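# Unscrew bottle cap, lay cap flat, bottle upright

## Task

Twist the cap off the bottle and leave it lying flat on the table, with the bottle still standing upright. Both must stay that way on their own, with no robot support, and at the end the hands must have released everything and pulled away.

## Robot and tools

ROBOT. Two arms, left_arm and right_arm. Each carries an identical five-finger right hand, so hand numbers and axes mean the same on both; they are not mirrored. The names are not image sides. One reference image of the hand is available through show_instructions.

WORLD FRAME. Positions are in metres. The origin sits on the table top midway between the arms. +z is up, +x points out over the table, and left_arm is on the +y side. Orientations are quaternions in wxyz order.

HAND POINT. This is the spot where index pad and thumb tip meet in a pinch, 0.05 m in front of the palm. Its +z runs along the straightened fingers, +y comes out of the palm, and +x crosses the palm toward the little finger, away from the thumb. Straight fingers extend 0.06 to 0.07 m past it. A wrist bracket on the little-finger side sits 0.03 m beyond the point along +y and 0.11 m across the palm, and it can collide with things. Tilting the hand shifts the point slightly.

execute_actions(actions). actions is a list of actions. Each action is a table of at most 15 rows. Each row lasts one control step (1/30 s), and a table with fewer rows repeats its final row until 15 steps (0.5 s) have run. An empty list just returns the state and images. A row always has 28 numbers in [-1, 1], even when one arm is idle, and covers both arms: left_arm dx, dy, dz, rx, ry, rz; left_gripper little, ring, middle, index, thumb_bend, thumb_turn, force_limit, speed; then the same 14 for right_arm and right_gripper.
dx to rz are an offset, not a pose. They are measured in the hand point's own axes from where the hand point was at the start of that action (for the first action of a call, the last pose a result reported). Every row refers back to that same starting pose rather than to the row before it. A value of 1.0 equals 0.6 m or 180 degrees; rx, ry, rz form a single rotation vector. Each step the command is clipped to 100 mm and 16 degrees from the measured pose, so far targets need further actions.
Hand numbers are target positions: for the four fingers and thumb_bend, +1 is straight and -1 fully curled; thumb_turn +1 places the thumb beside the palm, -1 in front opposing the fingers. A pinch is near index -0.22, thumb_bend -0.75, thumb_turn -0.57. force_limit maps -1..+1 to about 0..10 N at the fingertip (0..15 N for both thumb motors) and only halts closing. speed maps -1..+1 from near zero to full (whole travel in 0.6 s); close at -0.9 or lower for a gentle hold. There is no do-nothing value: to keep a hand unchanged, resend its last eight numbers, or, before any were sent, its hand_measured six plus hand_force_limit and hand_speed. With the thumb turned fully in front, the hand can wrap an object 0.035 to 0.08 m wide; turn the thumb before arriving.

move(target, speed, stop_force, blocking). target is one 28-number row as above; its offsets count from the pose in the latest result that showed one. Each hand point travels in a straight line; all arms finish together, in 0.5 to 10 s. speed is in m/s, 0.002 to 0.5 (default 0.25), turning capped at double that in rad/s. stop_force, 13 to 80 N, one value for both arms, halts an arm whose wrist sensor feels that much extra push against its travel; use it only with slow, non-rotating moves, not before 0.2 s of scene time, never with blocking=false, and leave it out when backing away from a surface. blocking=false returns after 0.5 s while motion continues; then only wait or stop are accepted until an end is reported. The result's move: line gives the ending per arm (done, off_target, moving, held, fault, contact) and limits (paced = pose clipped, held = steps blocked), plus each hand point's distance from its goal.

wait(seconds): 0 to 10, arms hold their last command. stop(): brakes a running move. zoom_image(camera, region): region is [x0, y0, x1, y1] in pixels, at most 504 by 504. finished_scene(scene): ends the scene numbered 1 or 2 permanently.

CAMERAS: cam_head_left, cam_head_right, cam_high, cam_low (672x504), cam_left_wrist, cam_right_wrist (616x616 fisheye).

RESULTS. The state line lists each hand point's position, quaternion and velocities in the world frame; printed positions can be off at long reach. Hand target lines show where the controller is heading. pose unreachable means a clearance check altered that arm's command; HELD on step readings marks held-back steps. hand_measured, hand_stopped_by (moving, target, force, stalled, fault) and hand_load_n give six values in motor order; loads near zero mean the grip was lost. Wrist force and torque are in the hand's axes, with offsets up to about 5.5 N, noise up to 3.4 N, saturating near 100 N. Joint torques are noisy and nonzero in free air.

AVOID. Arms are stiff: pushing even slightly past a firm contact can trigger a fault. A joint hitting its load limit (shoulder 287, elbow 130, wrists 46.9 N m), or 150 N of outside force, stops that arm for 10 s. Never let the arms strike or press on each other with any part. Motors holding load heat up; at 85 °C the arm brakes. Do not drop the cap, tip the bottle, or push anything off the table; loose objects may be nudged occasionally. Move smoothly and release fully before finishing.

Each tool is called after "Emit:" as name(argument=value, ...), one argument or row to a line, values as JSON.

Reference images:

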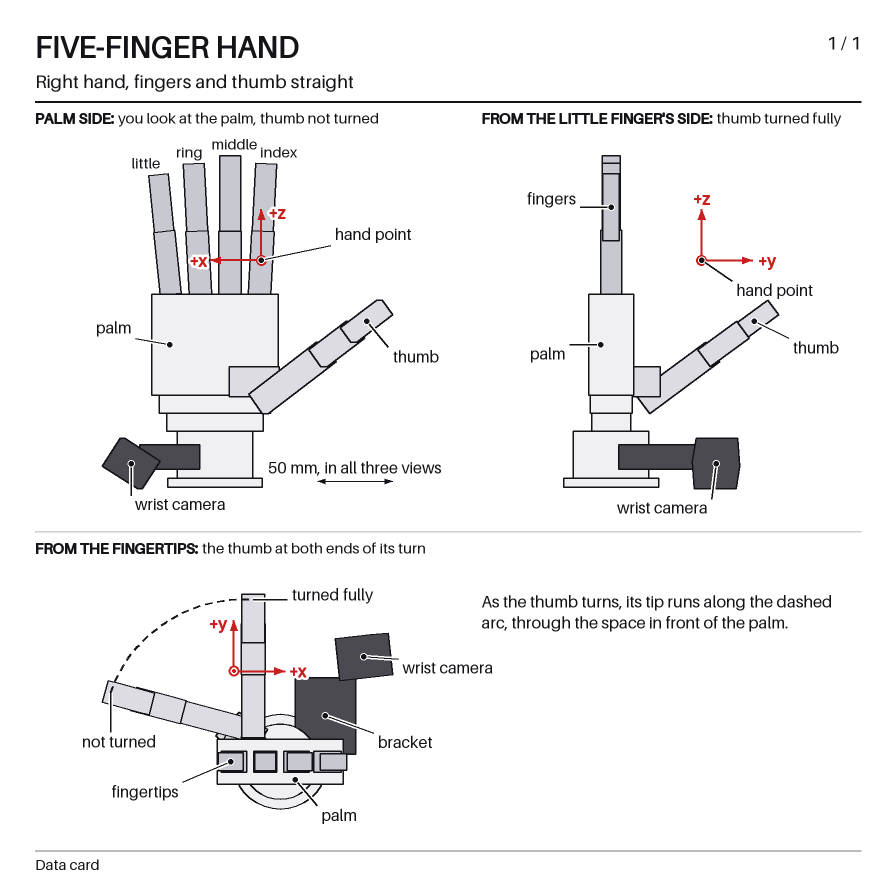

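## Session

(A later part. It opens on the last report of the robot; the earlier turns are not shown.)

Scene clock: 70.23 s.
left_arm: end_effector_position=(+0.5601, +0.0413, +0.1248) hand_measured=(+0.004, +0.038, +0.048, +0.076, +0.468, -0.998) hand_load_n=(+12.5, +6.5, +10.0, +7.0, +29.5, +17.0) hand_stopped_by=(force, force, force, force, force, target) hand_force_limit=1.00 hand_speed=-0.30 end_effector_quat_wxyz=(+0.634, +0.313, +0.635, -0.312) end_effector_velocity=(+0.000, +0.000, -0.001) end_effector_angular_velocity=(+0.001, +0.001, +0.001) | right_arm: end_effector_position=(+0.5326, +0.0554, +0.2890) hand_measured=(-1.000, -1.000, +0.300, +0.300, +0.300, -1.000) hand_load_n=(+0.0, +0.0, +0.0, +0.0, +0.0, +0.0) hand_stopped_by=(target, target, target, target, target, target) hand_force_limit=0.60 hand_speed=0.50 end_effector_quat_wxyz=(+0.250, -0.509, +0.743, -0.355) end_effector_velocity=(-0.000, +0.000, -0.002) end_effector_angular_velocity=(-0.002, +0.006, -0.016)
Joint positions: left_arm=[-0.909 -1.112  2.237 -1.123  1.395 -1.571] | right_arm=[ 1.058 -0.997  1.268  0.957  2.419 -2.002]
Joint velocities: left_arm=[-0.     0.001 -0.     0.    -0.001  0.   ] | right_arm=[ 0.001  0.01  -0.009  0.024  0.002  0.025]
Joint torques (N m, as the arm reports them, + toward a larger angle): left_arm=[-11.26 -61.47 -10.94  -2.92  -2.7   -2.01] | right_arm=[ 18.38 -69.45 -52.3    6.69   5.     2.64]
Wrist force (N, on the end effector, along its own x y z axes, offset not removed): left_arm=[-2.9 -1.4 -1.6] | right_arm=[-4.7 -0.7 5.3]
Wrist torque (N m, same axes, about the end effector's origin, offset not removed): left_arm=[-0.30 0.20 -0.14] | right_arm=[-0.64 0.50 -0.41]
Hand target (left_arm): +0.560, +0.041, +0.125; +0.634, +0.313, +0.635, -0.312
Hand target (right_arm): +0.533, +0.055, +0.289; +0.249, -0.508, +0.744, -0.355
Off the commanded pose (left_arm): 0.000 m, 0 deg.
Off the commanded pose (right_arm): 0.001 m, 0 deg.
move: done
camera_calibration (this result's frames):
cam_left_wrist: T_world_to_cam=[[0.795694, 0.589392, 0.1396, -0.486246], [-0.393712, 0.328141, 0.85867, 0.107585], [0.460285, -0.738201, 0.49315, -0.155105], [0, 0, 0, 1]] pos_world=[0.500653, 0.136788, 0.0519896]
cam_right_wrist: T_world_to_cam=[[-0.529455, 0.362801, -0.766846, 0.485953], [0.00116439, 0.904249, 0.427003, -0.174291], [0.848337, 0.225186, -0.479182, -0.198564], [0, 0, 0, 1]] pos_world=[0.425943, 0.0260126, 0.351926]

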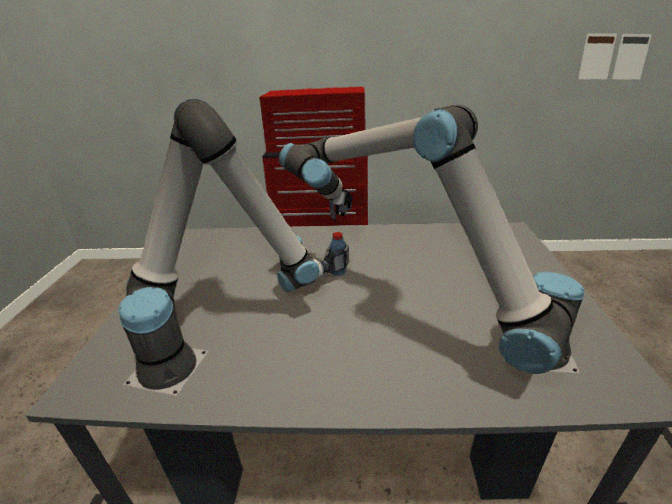

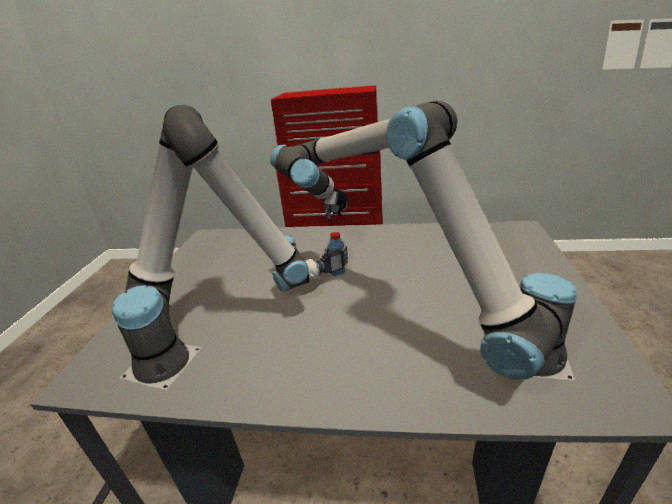

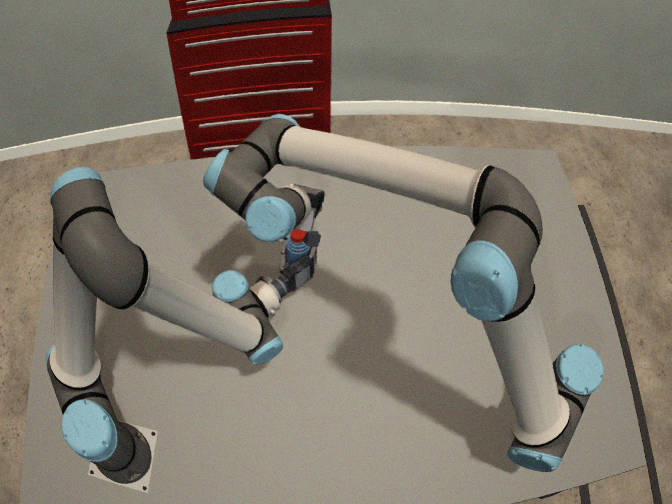

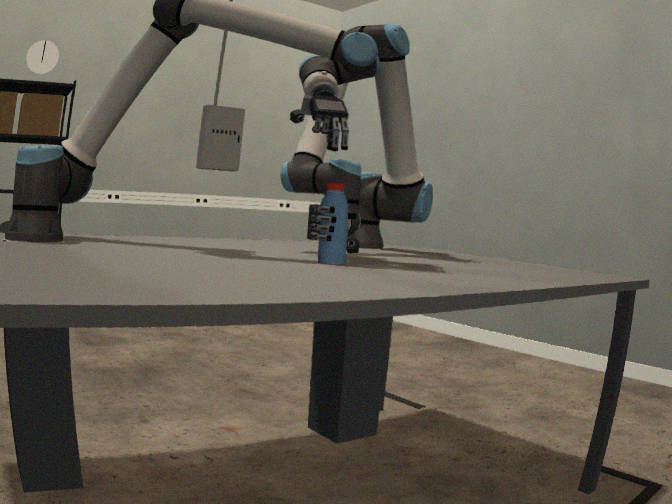

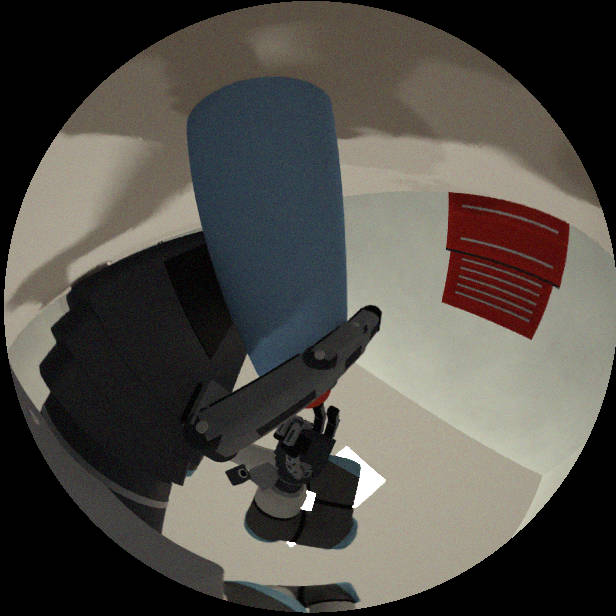

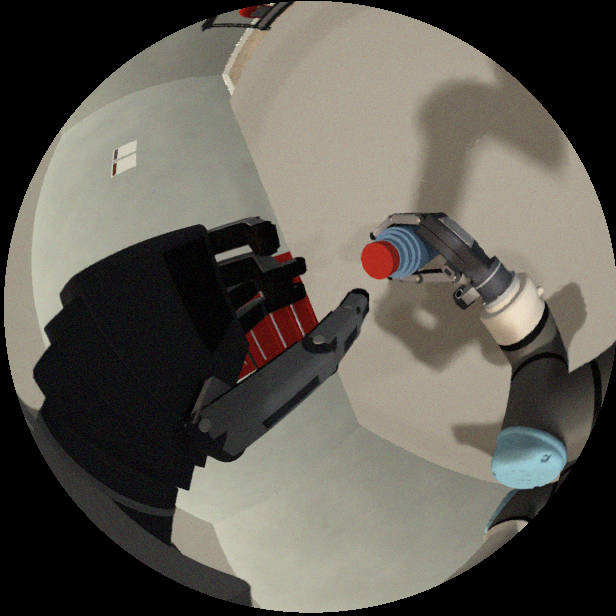

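Emit:
move(
  target=[0,0,0,0,0,0,-1,-1,-1,-1,-1,-1,1,-0.3,-0.009,0.123,0.114,0,0,0,-1,-1,0.3,0.3,0.3,-1,0.6,0.5],
  speed=0.06,
  stop_force=15,
)

Emit:
move(
  target=[0,0,0,0,0,0,-1,-1,-1,-1,-1,-1,1,-0.3,0,0,0,0,0,0,-1,-1,-0.8,-0.8,-0.8,-1,0.8,-0.5],
)

Emit:
move(
  target=[0,0,0,0,0,0,-1,-1,-1,-1,-1,-1,1,-0.3,0.008,0.009,-0.011,0,-0.261,-0.208,-1,-1,-0.8,-0.8,-0.8,-1,0.8,-0.5],
  speed=0.25,
)

Scene clock: 72.73 s.
left_arm: end_effector_position=(+0.5601, +0.0413, +0.1248) hand_measured=(+0.004, +0.038, +0.048, +0.076, +0.468, -0.998) hand_load_n=(+12.5, +6.5, +10.0, +7.0, +29.5, +17.0) hand_stopped_by=(force, force, force, force, force, target) hand_force_limit=1.00 hand_speed=-0.30 end_effector_quat_wxyz=(+0.634, +0.313, +0.635, -0.312) end_effector_velocity=(-0.001, -0.000, +0.000) end_effector_angular_velocity=(-0.000, +0.000, -0.001) | right_arm: end_effector_position=(+0.5420, +0.0587, +0.1891) hand_measured=(-1.000, -1.000, +0.300, +0.300, +0.300, -1.000) hand_load_n=(+0.0, +0.0, +0.0, +0.0, +0.0, +0.0) hand_stopped_by=(target, target, target, target, target, target) hand_force_limit=0.60 hand_speed=0.50 end_effector_quat_wxyz=(+0.250, -0.509, +0.743, -0.355) end_effector_velocity=(+0.000, -0.000, -0.005) end_effector_angular_velocity=(-0.002, +0.001, +0.000)
Joint positions: left_arm=[-0.909 -1.112  2.237 -1.123  1.395 -1.571] | right_arm=[ 1.051 -0.93   1.342  0.809  2.417 -2.012]
Joint velocities: left_arm=[-0.001 -0.001  0.     0.     0.    -0.   ] | right_arm=[-0.     0.004  0.002 -0.005  0.    -0.001]
Joint torques (N m, as the arm reports them, + toward a larger angle): left_arm=[ -9.86 -60.76 -11.31  -3.02  -2.87  -2.12] | right_arm=[-16.97 -70.69 -24.32  -0.12  -1.69  -4.37]
Wrist force (N, on the end effector, along its own x y z axes, offset not removed): left_arm=[-2.3 0.6 -5.5] | right_arm=[-0.4 -2.8 -0.4]
Wrist torque (N m, same axes, about the end effector's origin, offset not removed): left_arm=[0.20 0.18 -0.02] | right_arm=[-0.50 0.25 0.04]
Hand target (left_arm): +0.560, +0.041, +0.125; +0.634, +0.313, +0.635, -0.312
Hand target (right_arm): +0.542, +0.059, +0.189; +0.250, -0.509, +0.743, -0.355
Off the commanded pose (left_arm): 0.000 m, 0 deg.
Off the commanded pose (right_arm): 0.000 m, 0 deg.
move: done
camera_calibration (this result's frames):
cam_left_wrist: T_world_to_cam=[[0.795694, 0.589392, 0.1396, -0.486246], [-0.393712, 0.328141, 0.85867, 0.107585], [0.460285, -0.738201, 0.49315, -0.155105], [0, 0, 0, 1]] pos_world=[0.500653, 0.136788, 0.0519896]
cam_right_wrist: T_world_to_cam=[[-0.529459, 0.362815, -0.766837, 0.413054], [0.00119558, 0.904249, 0.427003, -0.134641], [0.848335, 0.225164, -0.479196, -0.255156], [0, 0, 0, 1]] pos_world=[0.435314, 0.0293384, 0.251968]

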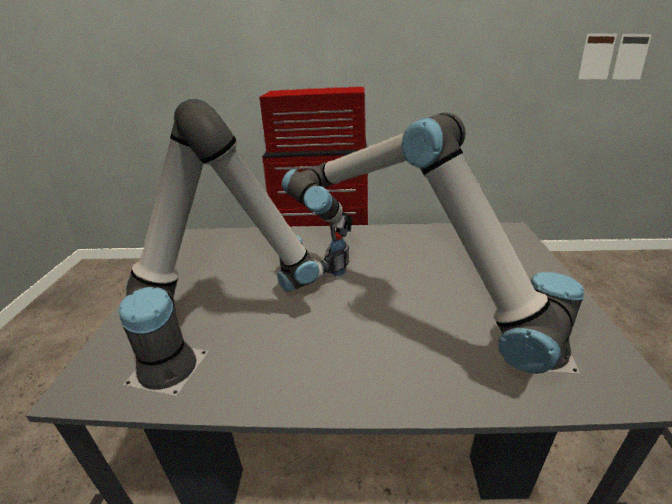

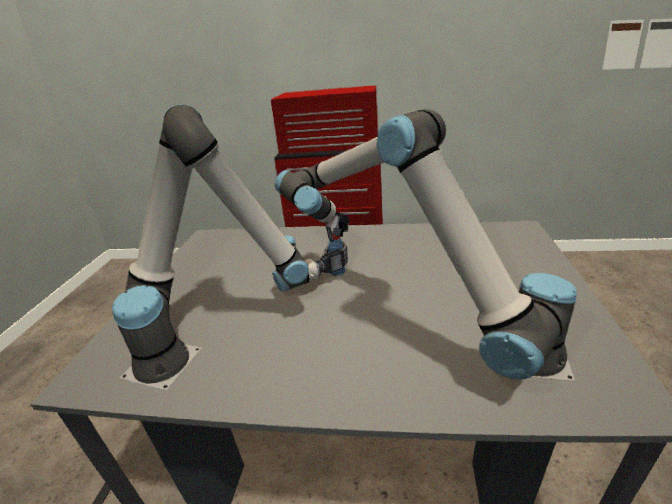

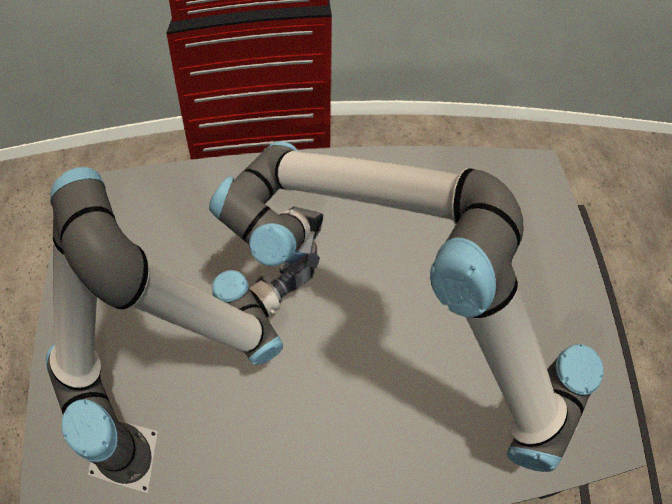

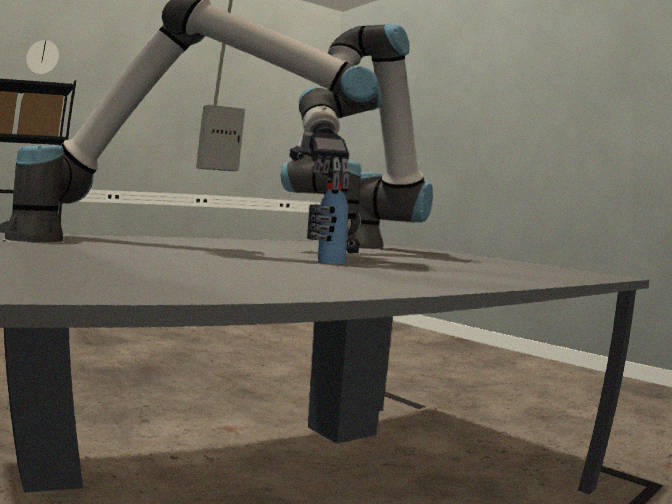

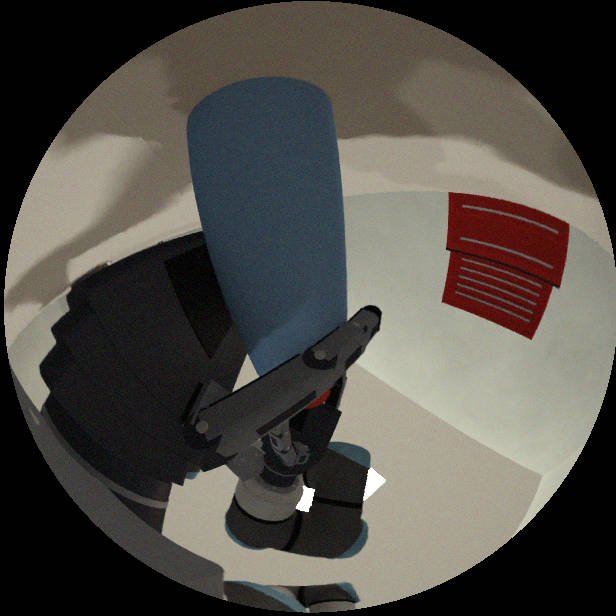

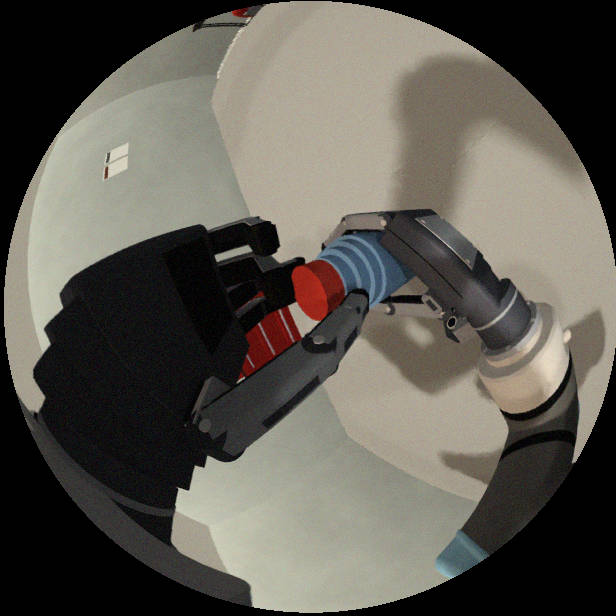

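Scene clock: 73.70 s.
left_arm: end_effector_position=(+0.5601, +0.0413, +0.1248) hand_measured=(+0.006, +0.038, +0.048, +0.074, +0.468, -0.998) hand_load_n=(+14.0, +6.5, +7.5, +3.5, +26.5, +17.5) hand_stopped_by=(force, force, force, force, force, target) hand_force_limit=1.00 hand_speed=-0.30 end_effector_quat_wxyz=(+0.634, +0.313, +0.635, -0.312) end_effector_velocity=(+0.000, +0.000, -0.000) end_effector_angular_velocity=(+0.000, +0.000, +0.001) | right_arm: end_effector_position=(+0.5420, +0.0587, +0.1890) hand_measured=(-1.000, -1.000, +0.168, +0.100, -0.024, -1.000) hand_load_n=(+0.0, +0.0, +6.0, +14.0, +13.5, +0.5) hand_stopped_by=(target, target, force, force, force, target) hand_force_limit=0.80 hand_speed=-0.50 end_effector_quat_wxyz=(+0.250, -0.509, +0.743, -0.355) end_effector_velocity=(+0.000, -0.000, +0.001) end_effector_angular_velocity=(-0.000, -0.001, -0.000)
Joint positions: left_arm=[-0.909 -1.112  2.237 -1.123  1.395 -1.571] | right_arm=[ 1.051 -0.93   1.342  0.809  2.417 -2.012]
Joint velocities: left_arm=[ 0.  0.  0. -0. -0. -0.] | right_arm=[-0.    -0.001 -0.     0.     0.001 -0.   ]
Joint torques (N m, as the arm reports them, + toward a larger angle): left_arm=[  5.73 -34.5  -18.93   3.88  -2.74  -1.9 ] | right_arm=[ 22.66 -97.91 -38.72   7.41  -1.52  -1.15]
Wrist force (N, on the end effector, along its own x y z axes, offset not removed): left_arm=[-15.8 -1.6 -7.3] | right_arm=[5.9 2.4 7.8]
Wrist torque (N m, same axes, about the end effector's origin, offset not removed): left_arm=[-0.01 -0.44 -0.54] | right_arm=[1.07 -0.47 0.43]
Hand target (left_arm): +0.560, +0.041, +0.125; +0.634, +0.313, +0.635, -0.312
Hand target (right_arm): +0.542, +0.059, +0.189; +0.250, -0.509, +0.743, -0.355
Off the commanded pose (left_arm): 0.000 m, 0 deg.
Off the commanded pose (right_arm): 0.000 m, 0 deg.
move: done
camera_calibration (this result's frames):
cam_left_wrist: T_world_to_cam=[[0.795722, 0.589357, 0.139591, -0.486222], [-0.393715, 0.328203, 0.858645, 0.107559], [0.460234, -0.738202, 0.493197, -0.15509], [0, 0, 0, 1]] pos_world=[0.500623, 0.136769, 0.052007]
cam_right_wrist: T_world_to_cam=[[-0.529474, 0.362797, -0.766835, 0.413079], [0.00128378, 0.90428, 0.426937, -0.134599], [0.848325, 0.225068, -0.479259, -0.255171], [0, 0, 0, 1]] pos_world=[0.435355, 0.0292822, 0.251935]

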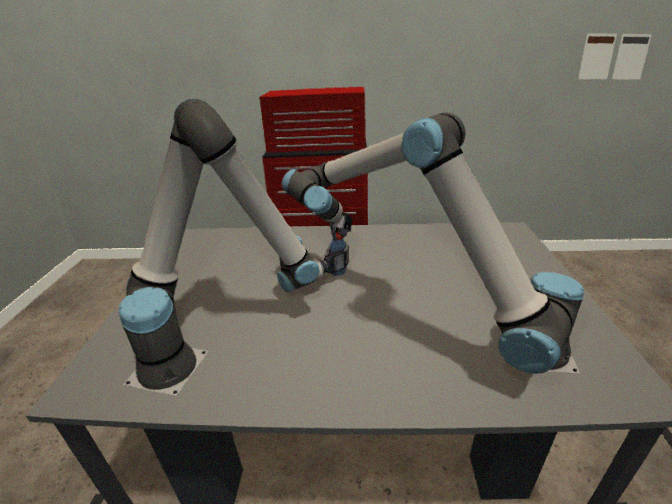

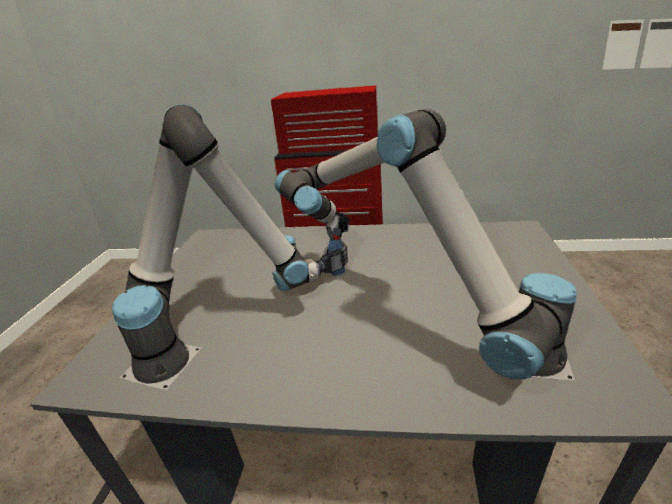

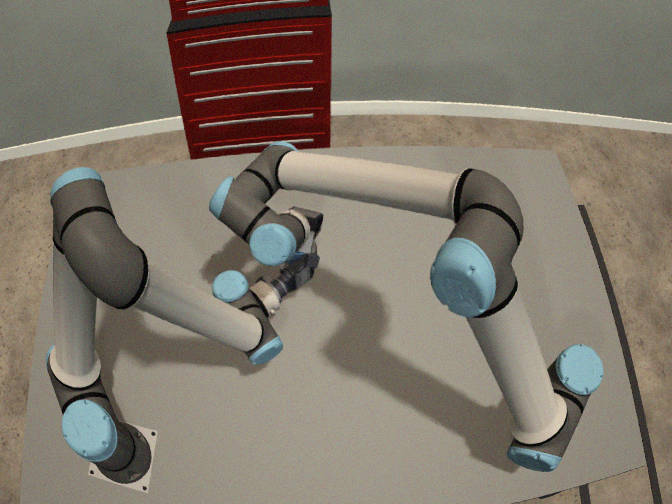

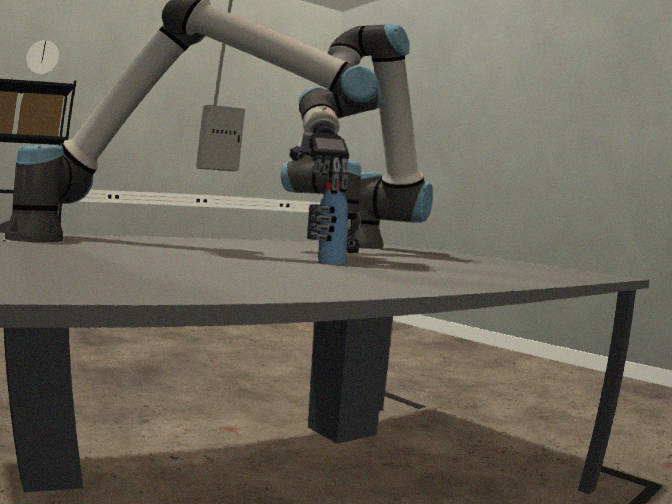

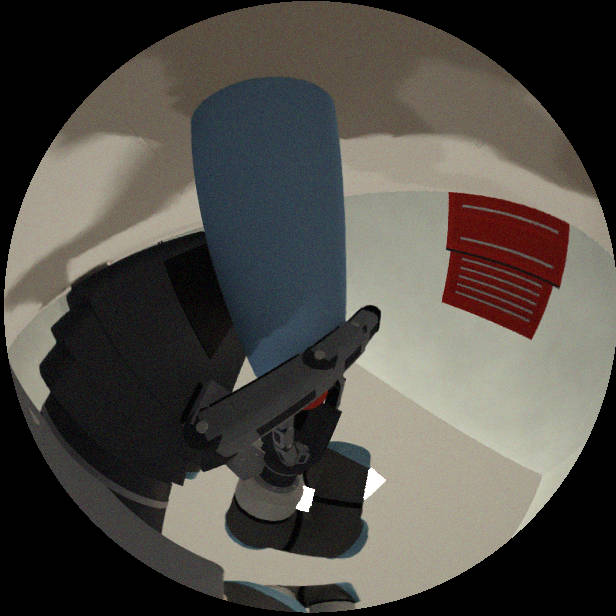

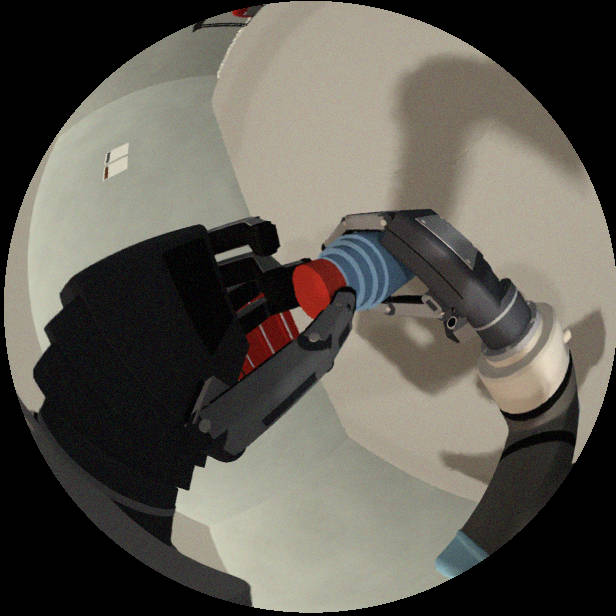

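Scene clock: 76.37 s.
left_arm: end_effector_position=(+0.5601, +0.0413, +0.1248) hand_measured=(+0.006, +0.038, +0.048, +0.076, +0.468, -0.998) hand_load_n=(+11.0, +5.0, +7.5, +4.5, +27.0, +13.5) hand_stopped_by=(force, force, force, force, force, target) hand_force_limit=1.00 hand_speed=-0.30 end_effector_quat_wxyz=(+0.634, +0.313, +0.635, -0.312) end_effector_velocity=(-0.000, +0.000, -0.000) end_effector_angular_velocity=(+0.001, +0.000, -0.000) | right_arm: end_effector_position=(+0.5324, +0.0572, +0.1889) hand_measured=(-1.000, -1.000, +0.168, +0.100, -0.022, -1.000) hand_load_n=(+0.0, +0.0, +2.0, +7.0, +15.5, +3.5) hand_stopped_by=(target, target, force, force, force, target) hand_force_limit=0.80 hand_speed=-0.50 end_effector_quat_wxyz=(-0.396, +0.811, -0.388, +0.186) end_effector_velocity=(+0.000, +0.000, -0.000) end_effector_angular_velocity=(-0.001, +0.002, +0.013)
Joint positions: left_arm=[-0.909 -1.112  2.237 -1.123  1.395 -1.571] | right_arm=[ 0.843 -1.209  1.678  0.195  1.59  -3.12 ]
Joint velocities: left_arm=[ 0.  0.  0.  0.  0. -0.] | right_arm=[-0.004  0.001 -0.001  0.002 -0.014 -0.01 ]
Joint torques (N m, as the arm reports them, + toward a larger angle): left_arm=[ -2.61 -50.36 -18.45  -1.     1.99  -1.45] | right_arm=[-19.77 -70.8  -25.9   -3.71  -2.75  -4.52]
Wrist force (N, on the end effector, along its own x y z axes, offset not removed): left_arm=[-8.9 16.1 -5.1] | right_arm=[-5.8 -1.1 -19.8]
Wrist torque (N m, same axes, about the end effector's origin, offset not removed): left_arm=[0.39 0.46 -0.27] | right_arm=[-0.08 0.95 0.00]
Hand target (left_arm): +0.560, +0.041, +0.125; +0.634, +0.313, +0.635, -0.312
Hand target (right_arm): +0.532, +0.057, +0.189; -0.396, +0.812, -0.387, +0.186
Off the commanded pose (left_arm): 0.000 m, 0 deg.
Off the commanded pose (right_arm): 0.000 m, 0 deg.
move: done
camera_calibration (this result's frames):
cam_left_wrist: T_world_to_cam=[[0.795676, 0.589418, 0.139592, -0.486237], [-0.393716, 0.328131, 0.858672, 0.107576], [0.460312, -0.738184, 0.49315, -0.155104], [0, 0, 0, 1]] pos_world=[0.500638, 0.136802, 0.0519918]
cam_right_wrist: T_world_to_cam=[[-0.571761, -0.276052, -0.772583, 0.468567], [-0.786326, 0.453037, 0.420057, 0.313179], [0.234051, 0.847675, -0.476096, 0.0440634], [0, 0, 0, 1]] pos_world=[0.503857, -0.0498846, 0.251432]

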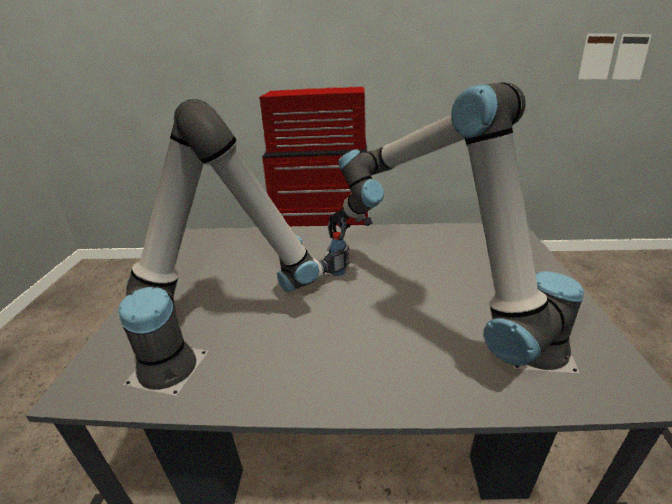

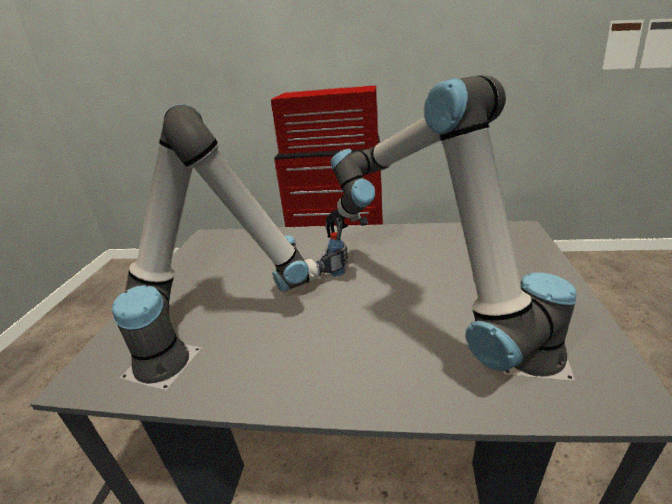

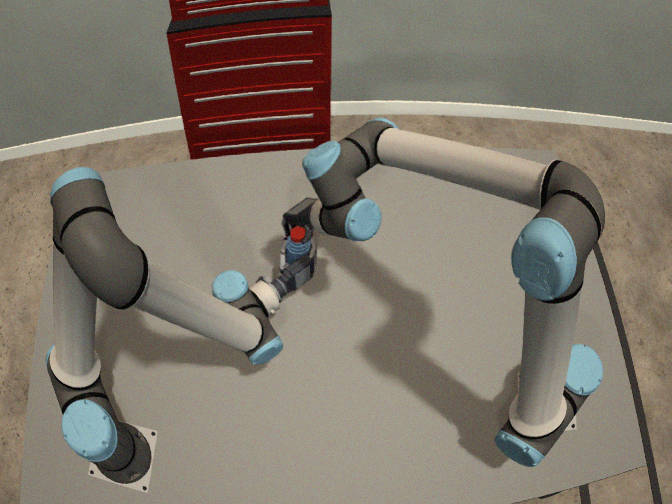

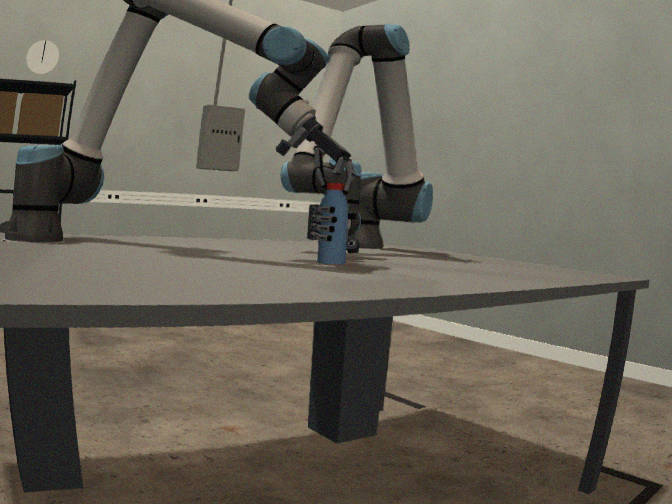

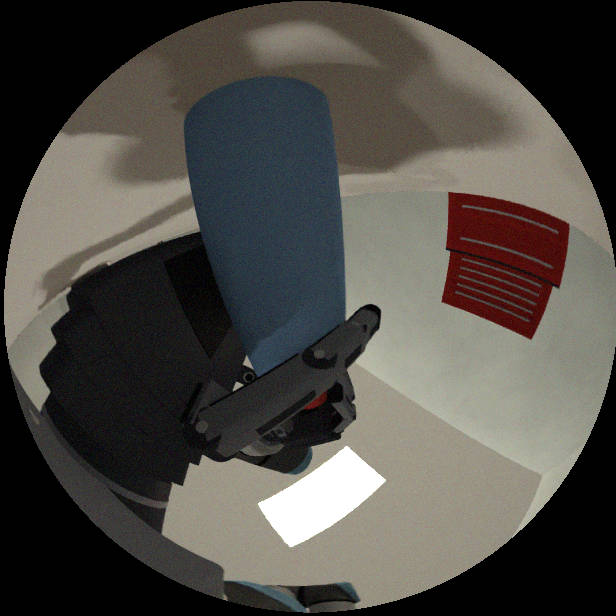

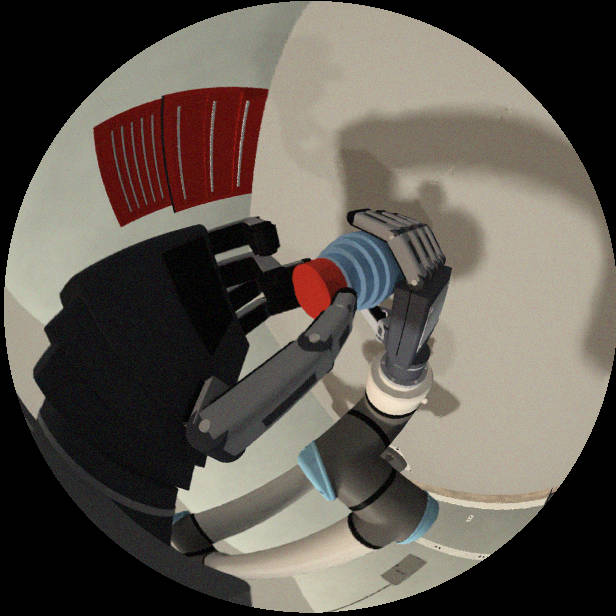

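Emit:
move(
  target=[0,0,0,0,0,0,-1,-1,-1,-1,-1,-1,1,-0.3,0.008,0.013,-0.022,0,-0.261,-0.208,-1,-1,-0.8,-0.8,-0.8,-1,0.8,-0.5],
  speed=0.25,
)

Scene clock: 79.23 s.
left_arm: end_effector_position=(+0.5601, +0.0413, +0.1248) hand_measured=(+0.006, +0.038, +0.048, +0.076, +0.468, -0.998) hand_load_n=(+11.0, +4.5, +7.0, +3.5, +27.0, +11.0) hand_stopped_by=(force, force, force, force, force, target) hand_force_limit=1.00 hand_speed=-0.30 end_effector_quat_wxyz=(+0.634, +0.313, +0.635, -0.312) end_effector_velocity=(+0.000, -0.000, +0.001) end_effector_angular_velocity=(-0.001, -0.000, -0.000) | right_arm: end_effector_position=(+0.5236, +0.0439, +0.1910) hand_measured=(-1.000, -1.000, +0.168, +0.098, -0.022, -1.000) hand_load_n=(+0.0, +0.0, +5.5, +0.0, +14.0, +8.0) hand_stopped_by=(target, target, force, force, force, target) hand_force_limit=0.80 hand_speed=-0.50 end_effector_quat_wxyz=(-0.437, +0.896, +0.072, -0.032) end_effector_velocity=(-0.001, -0.001, -0.000) end_effector_angular_velocity=(-0.005, +0.003, +0.014)
Joint positions: left_arm=[-0.909 -1.112  2.237 -1.123  1.395 -1.571] | right_arm=[ 0.652 -1.02   1.472  0.69   0.745 -4.162]
Joint velocities: left_arm=[ 0.    -0.001 -0.    -0.     0.    -0.   ] | right_arm=[-0.     0.006 -0.006  0.019 -0.003 -0.02 ]
Joint torques (N m, as the arm reports them, + toward a larger angle): left_arm=[ -4.09 -52.08 -18.71  -1.42   0.83  -1.1 ] | right_arm=[-13.59 -63.97 -52.66   4.59  -4.93  -4.42]
Wrist force (N, on the end effector, along its own x y z axes, offset not removed): left_arm=[-11.7 8.9 -12.1] | right_arm=[-2.2 3.9 -8.1]
Wrist torque (N m, same axes, about the end effector's origin, offset not removed): left_arm=[-0.11 -0.03 -0.75] | right_arm=[-0.24 -0.29 0.20]
Hand target (left_arm): +0.560, +0.041, +0.125; +0.634, +0.313, +0.635, -0.312
Hand target (right_arm): +0.524, +0.044, +0.191; -0.437, +0.896, +0.073, -0.033
Off the commanded pose (left_arm): 0.000 m, 0 deg.
Off the commanded pose (right_arm): 0.000 m, 0 deg.
move: done
camera_calibration (this result's frames):
cam_left_wrist: T_world_to_cam=[[0.795683, 0.589408, 0.139592, -0.486237], [-0.393713, 0.328139, 0.85867, 0.107574], [0.460302, -0.738189, 0.493153, -0.1551], [0, 0, 0, 1]] pos_world=[0.500637, 0.1368, 0.0519922]
cam_right_wrist: T_world_to_cam=[[-0.0397328, -0.631823, -0.774093, 0.198828], [-0.789719, -0.454778, 0.411729, 0.354646], [-0.612181, 0.627675, -0.480893, 0.512115], [0, 0, 0, 1]] pos_world=[0.601478, -0.0345326, 0.254166]

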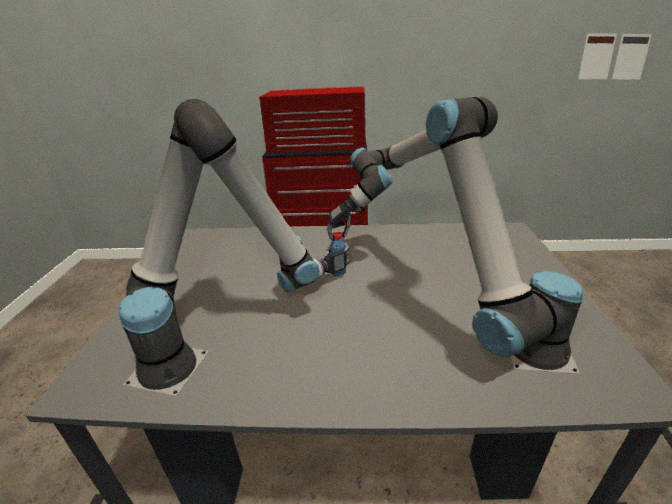

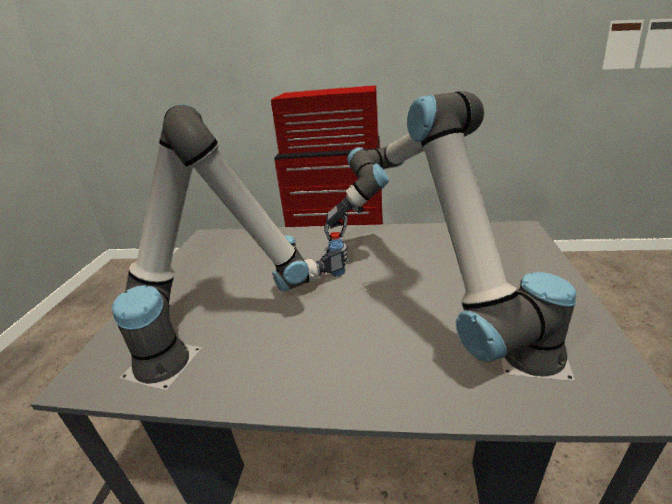

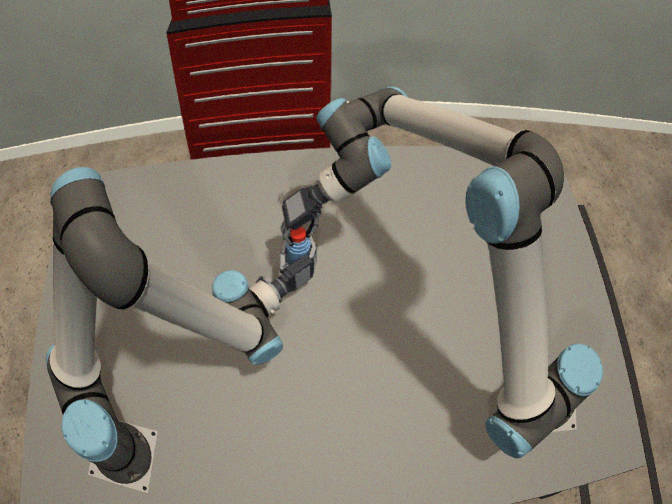

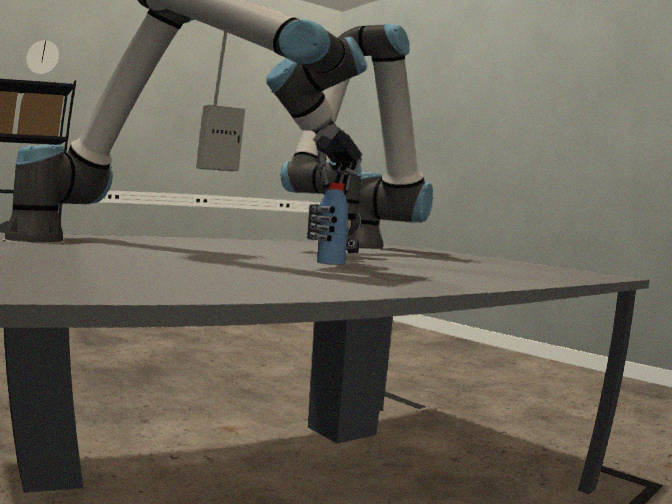

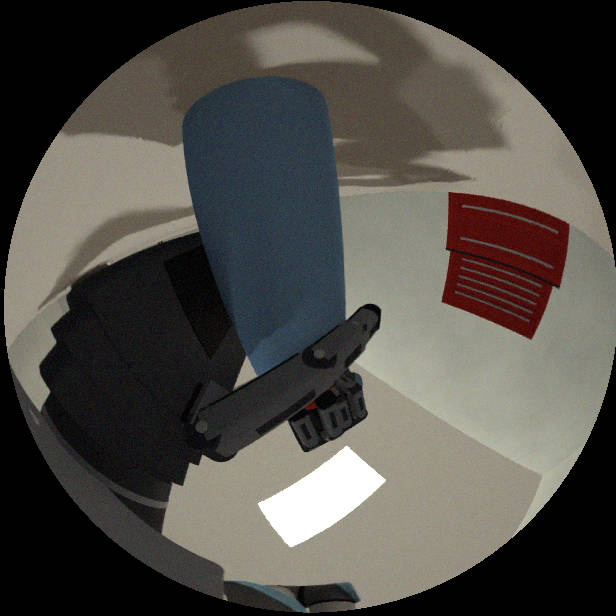

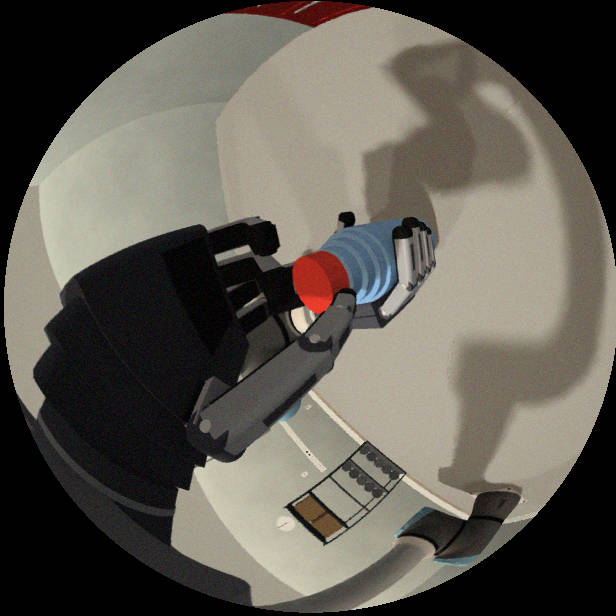

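Emit:
move(
  target=[0,0,0,0,0,0,-1,-1,-1,-1,-1,-1,1,-0.3,0.008,0.011,-0.018,0,-0.261,-0.208,-1,-1,-0.85,-0.85,-0.8,-1,0.8,-0.5],
  speed=0.25,
)

Scene clock: 82.03 s.
left_arm: end_effector_position=(+0.5601, +0.0413, +0.1248) hand_measured=(+0.006, +0.038, +0.046, +0.074, +0.468, -1.000) hand_load_n=(+15.5, +5.0, +1.5, +0.0, +29.0, +6.5) hand_stopped_by=(force, force, force, force, force, target) hand_force_limit=1.00 hand_speed=-0.30 end_effector_quat_wxyz=(+0.634, +0.313, +0.635, -0.312) end_effector_velocity=(+0.000, +0.001, -0.000) end_effector_angular_velocity=(+0.001, +0.000, +0.001) | right_arm: end_effector_position=(+0.5303, +0.0322, +0.1925) hand_measured=(-1.000, -1.000, +0.152, +0.048, -0.018, -1.000) hand_load_n=(+0.0, +0.0, +0.0, +2.5, +24.0, +13.0) hand_stopped_by=(target, target, force, force, force, target) hand_force_limit=0.80 hand_speed=-0.50 end_effector_quat_wxyz=(-0.360, +0.741, +0.512, -0.242) end_effector_velocity=(+0.001, +0.000, +0.002) end_effector_angular_velocity=(+0.003, -0.004, +0.013)
Joint positions: left_arm=[-0.909 -1.112  2.237 -1.123  1.395 -1.571] | right_arm=[ 0.702 -0.685  1.105  1.785  0.885 -5.585]
Joint velocities: left_arm=[ 0.001 -0.001  0.001  0.    -0.    -0.   ] | right_arm=[ 0.002  0.001 -0.006  0.008  0.007 -0.012]
Joint torques (N m, as the arm reports them, + toward a larger angle): left_arm=[-12.98 -50.29 -22.69   1.53  -0.28  -1.23] | right_arm=[ 43.55 -82.43 -47.18   7.91  -3.92  -4.82]
Wrist force (N, on the end effector, along its own x y z axes, offset not removed): left_arm=[-12.1 -3.6 -32.1] | right_arm=[-14.7 12.7 -23.1]
Wrist torque (N m, same axes, about the end effector's origin, offset not removed): left_arm=[0.04 -1.08 -0.48] | right_arm=[-0.18 0.93 0.17]
Hand target (left_arm): +0.560, +0.041, +0.125; +0.634, +0.313, +0.635, -0.312
Hand target (right_arm): +0.530, +0.032, +0.193; -0.360, +0.741, +0.513, -0.242
Off the commanded pose (left_arm): 0.000 m, 0 deg.
Off the commanded pose (right_arm): 0.000 m, 0 deg.
move: done
camera_calibration (this result's frames):
cam_left_wrist: T_world_to_cam=[[0.795733, 0.589341, 0.13959, -0.486242], [-0.393688, 0.328179, 0.858666, 0.107557], [0.460237, -0.738225, 0.49316, -0.155063], [0, 0, 0, 1]] pos_world=[0.500629, 0.136793, 0.05199]
cam_right_wrist: T_world_to_cam=[[0.535113, -0.3496, -0.769047, -0.122015], [-0.00579463, -0.911849, 0.410484, -0.0467718], [-0.844761, -0.215199, -0.489968, 0.676506], [0, 0, 0, 1]] pos_world=[0.636506, 0.060278, 0.25683]

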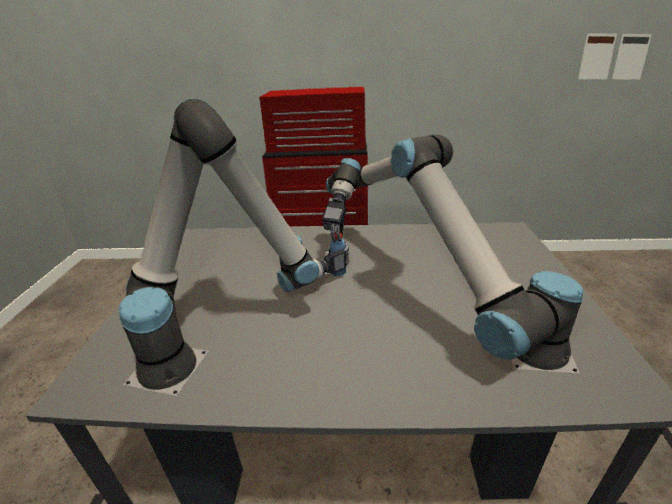

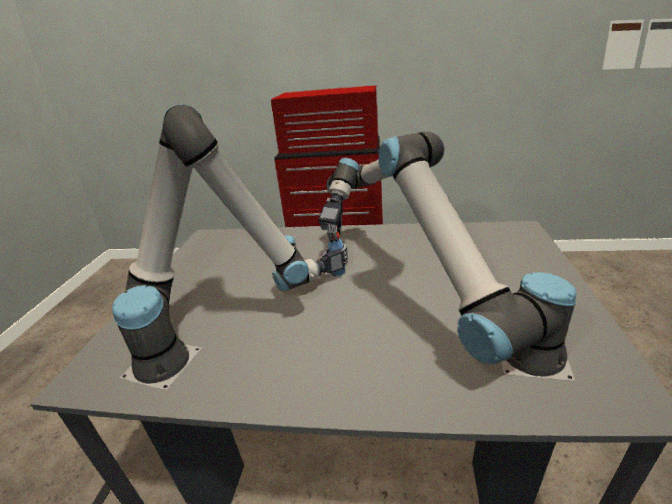

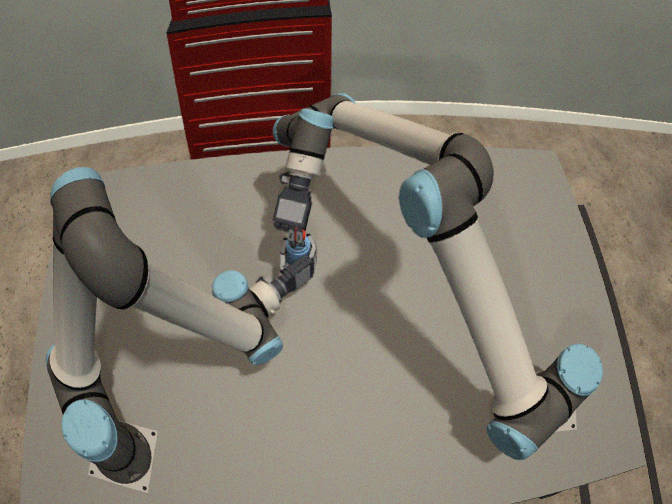

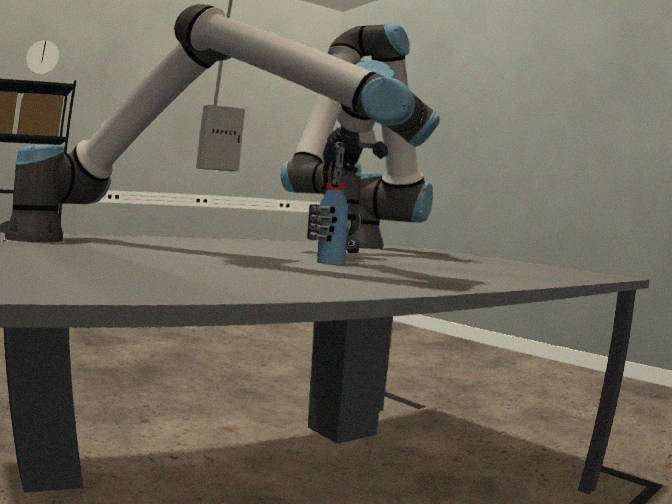

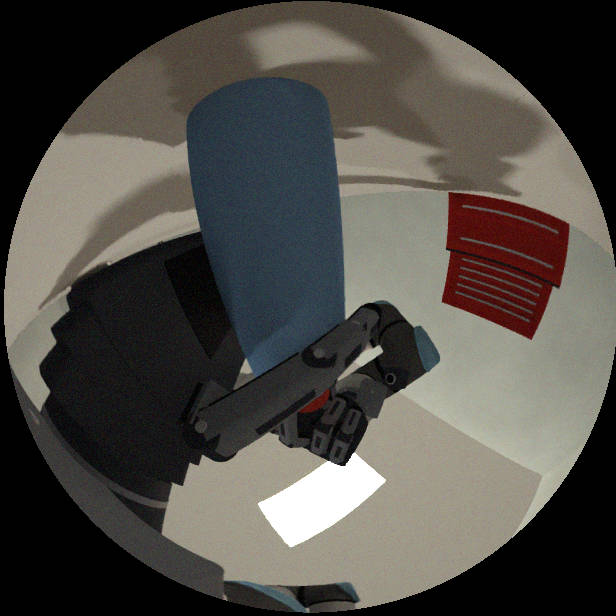

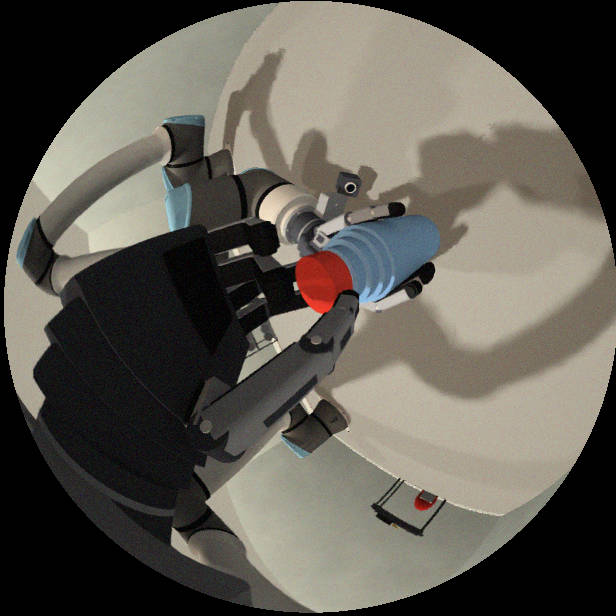

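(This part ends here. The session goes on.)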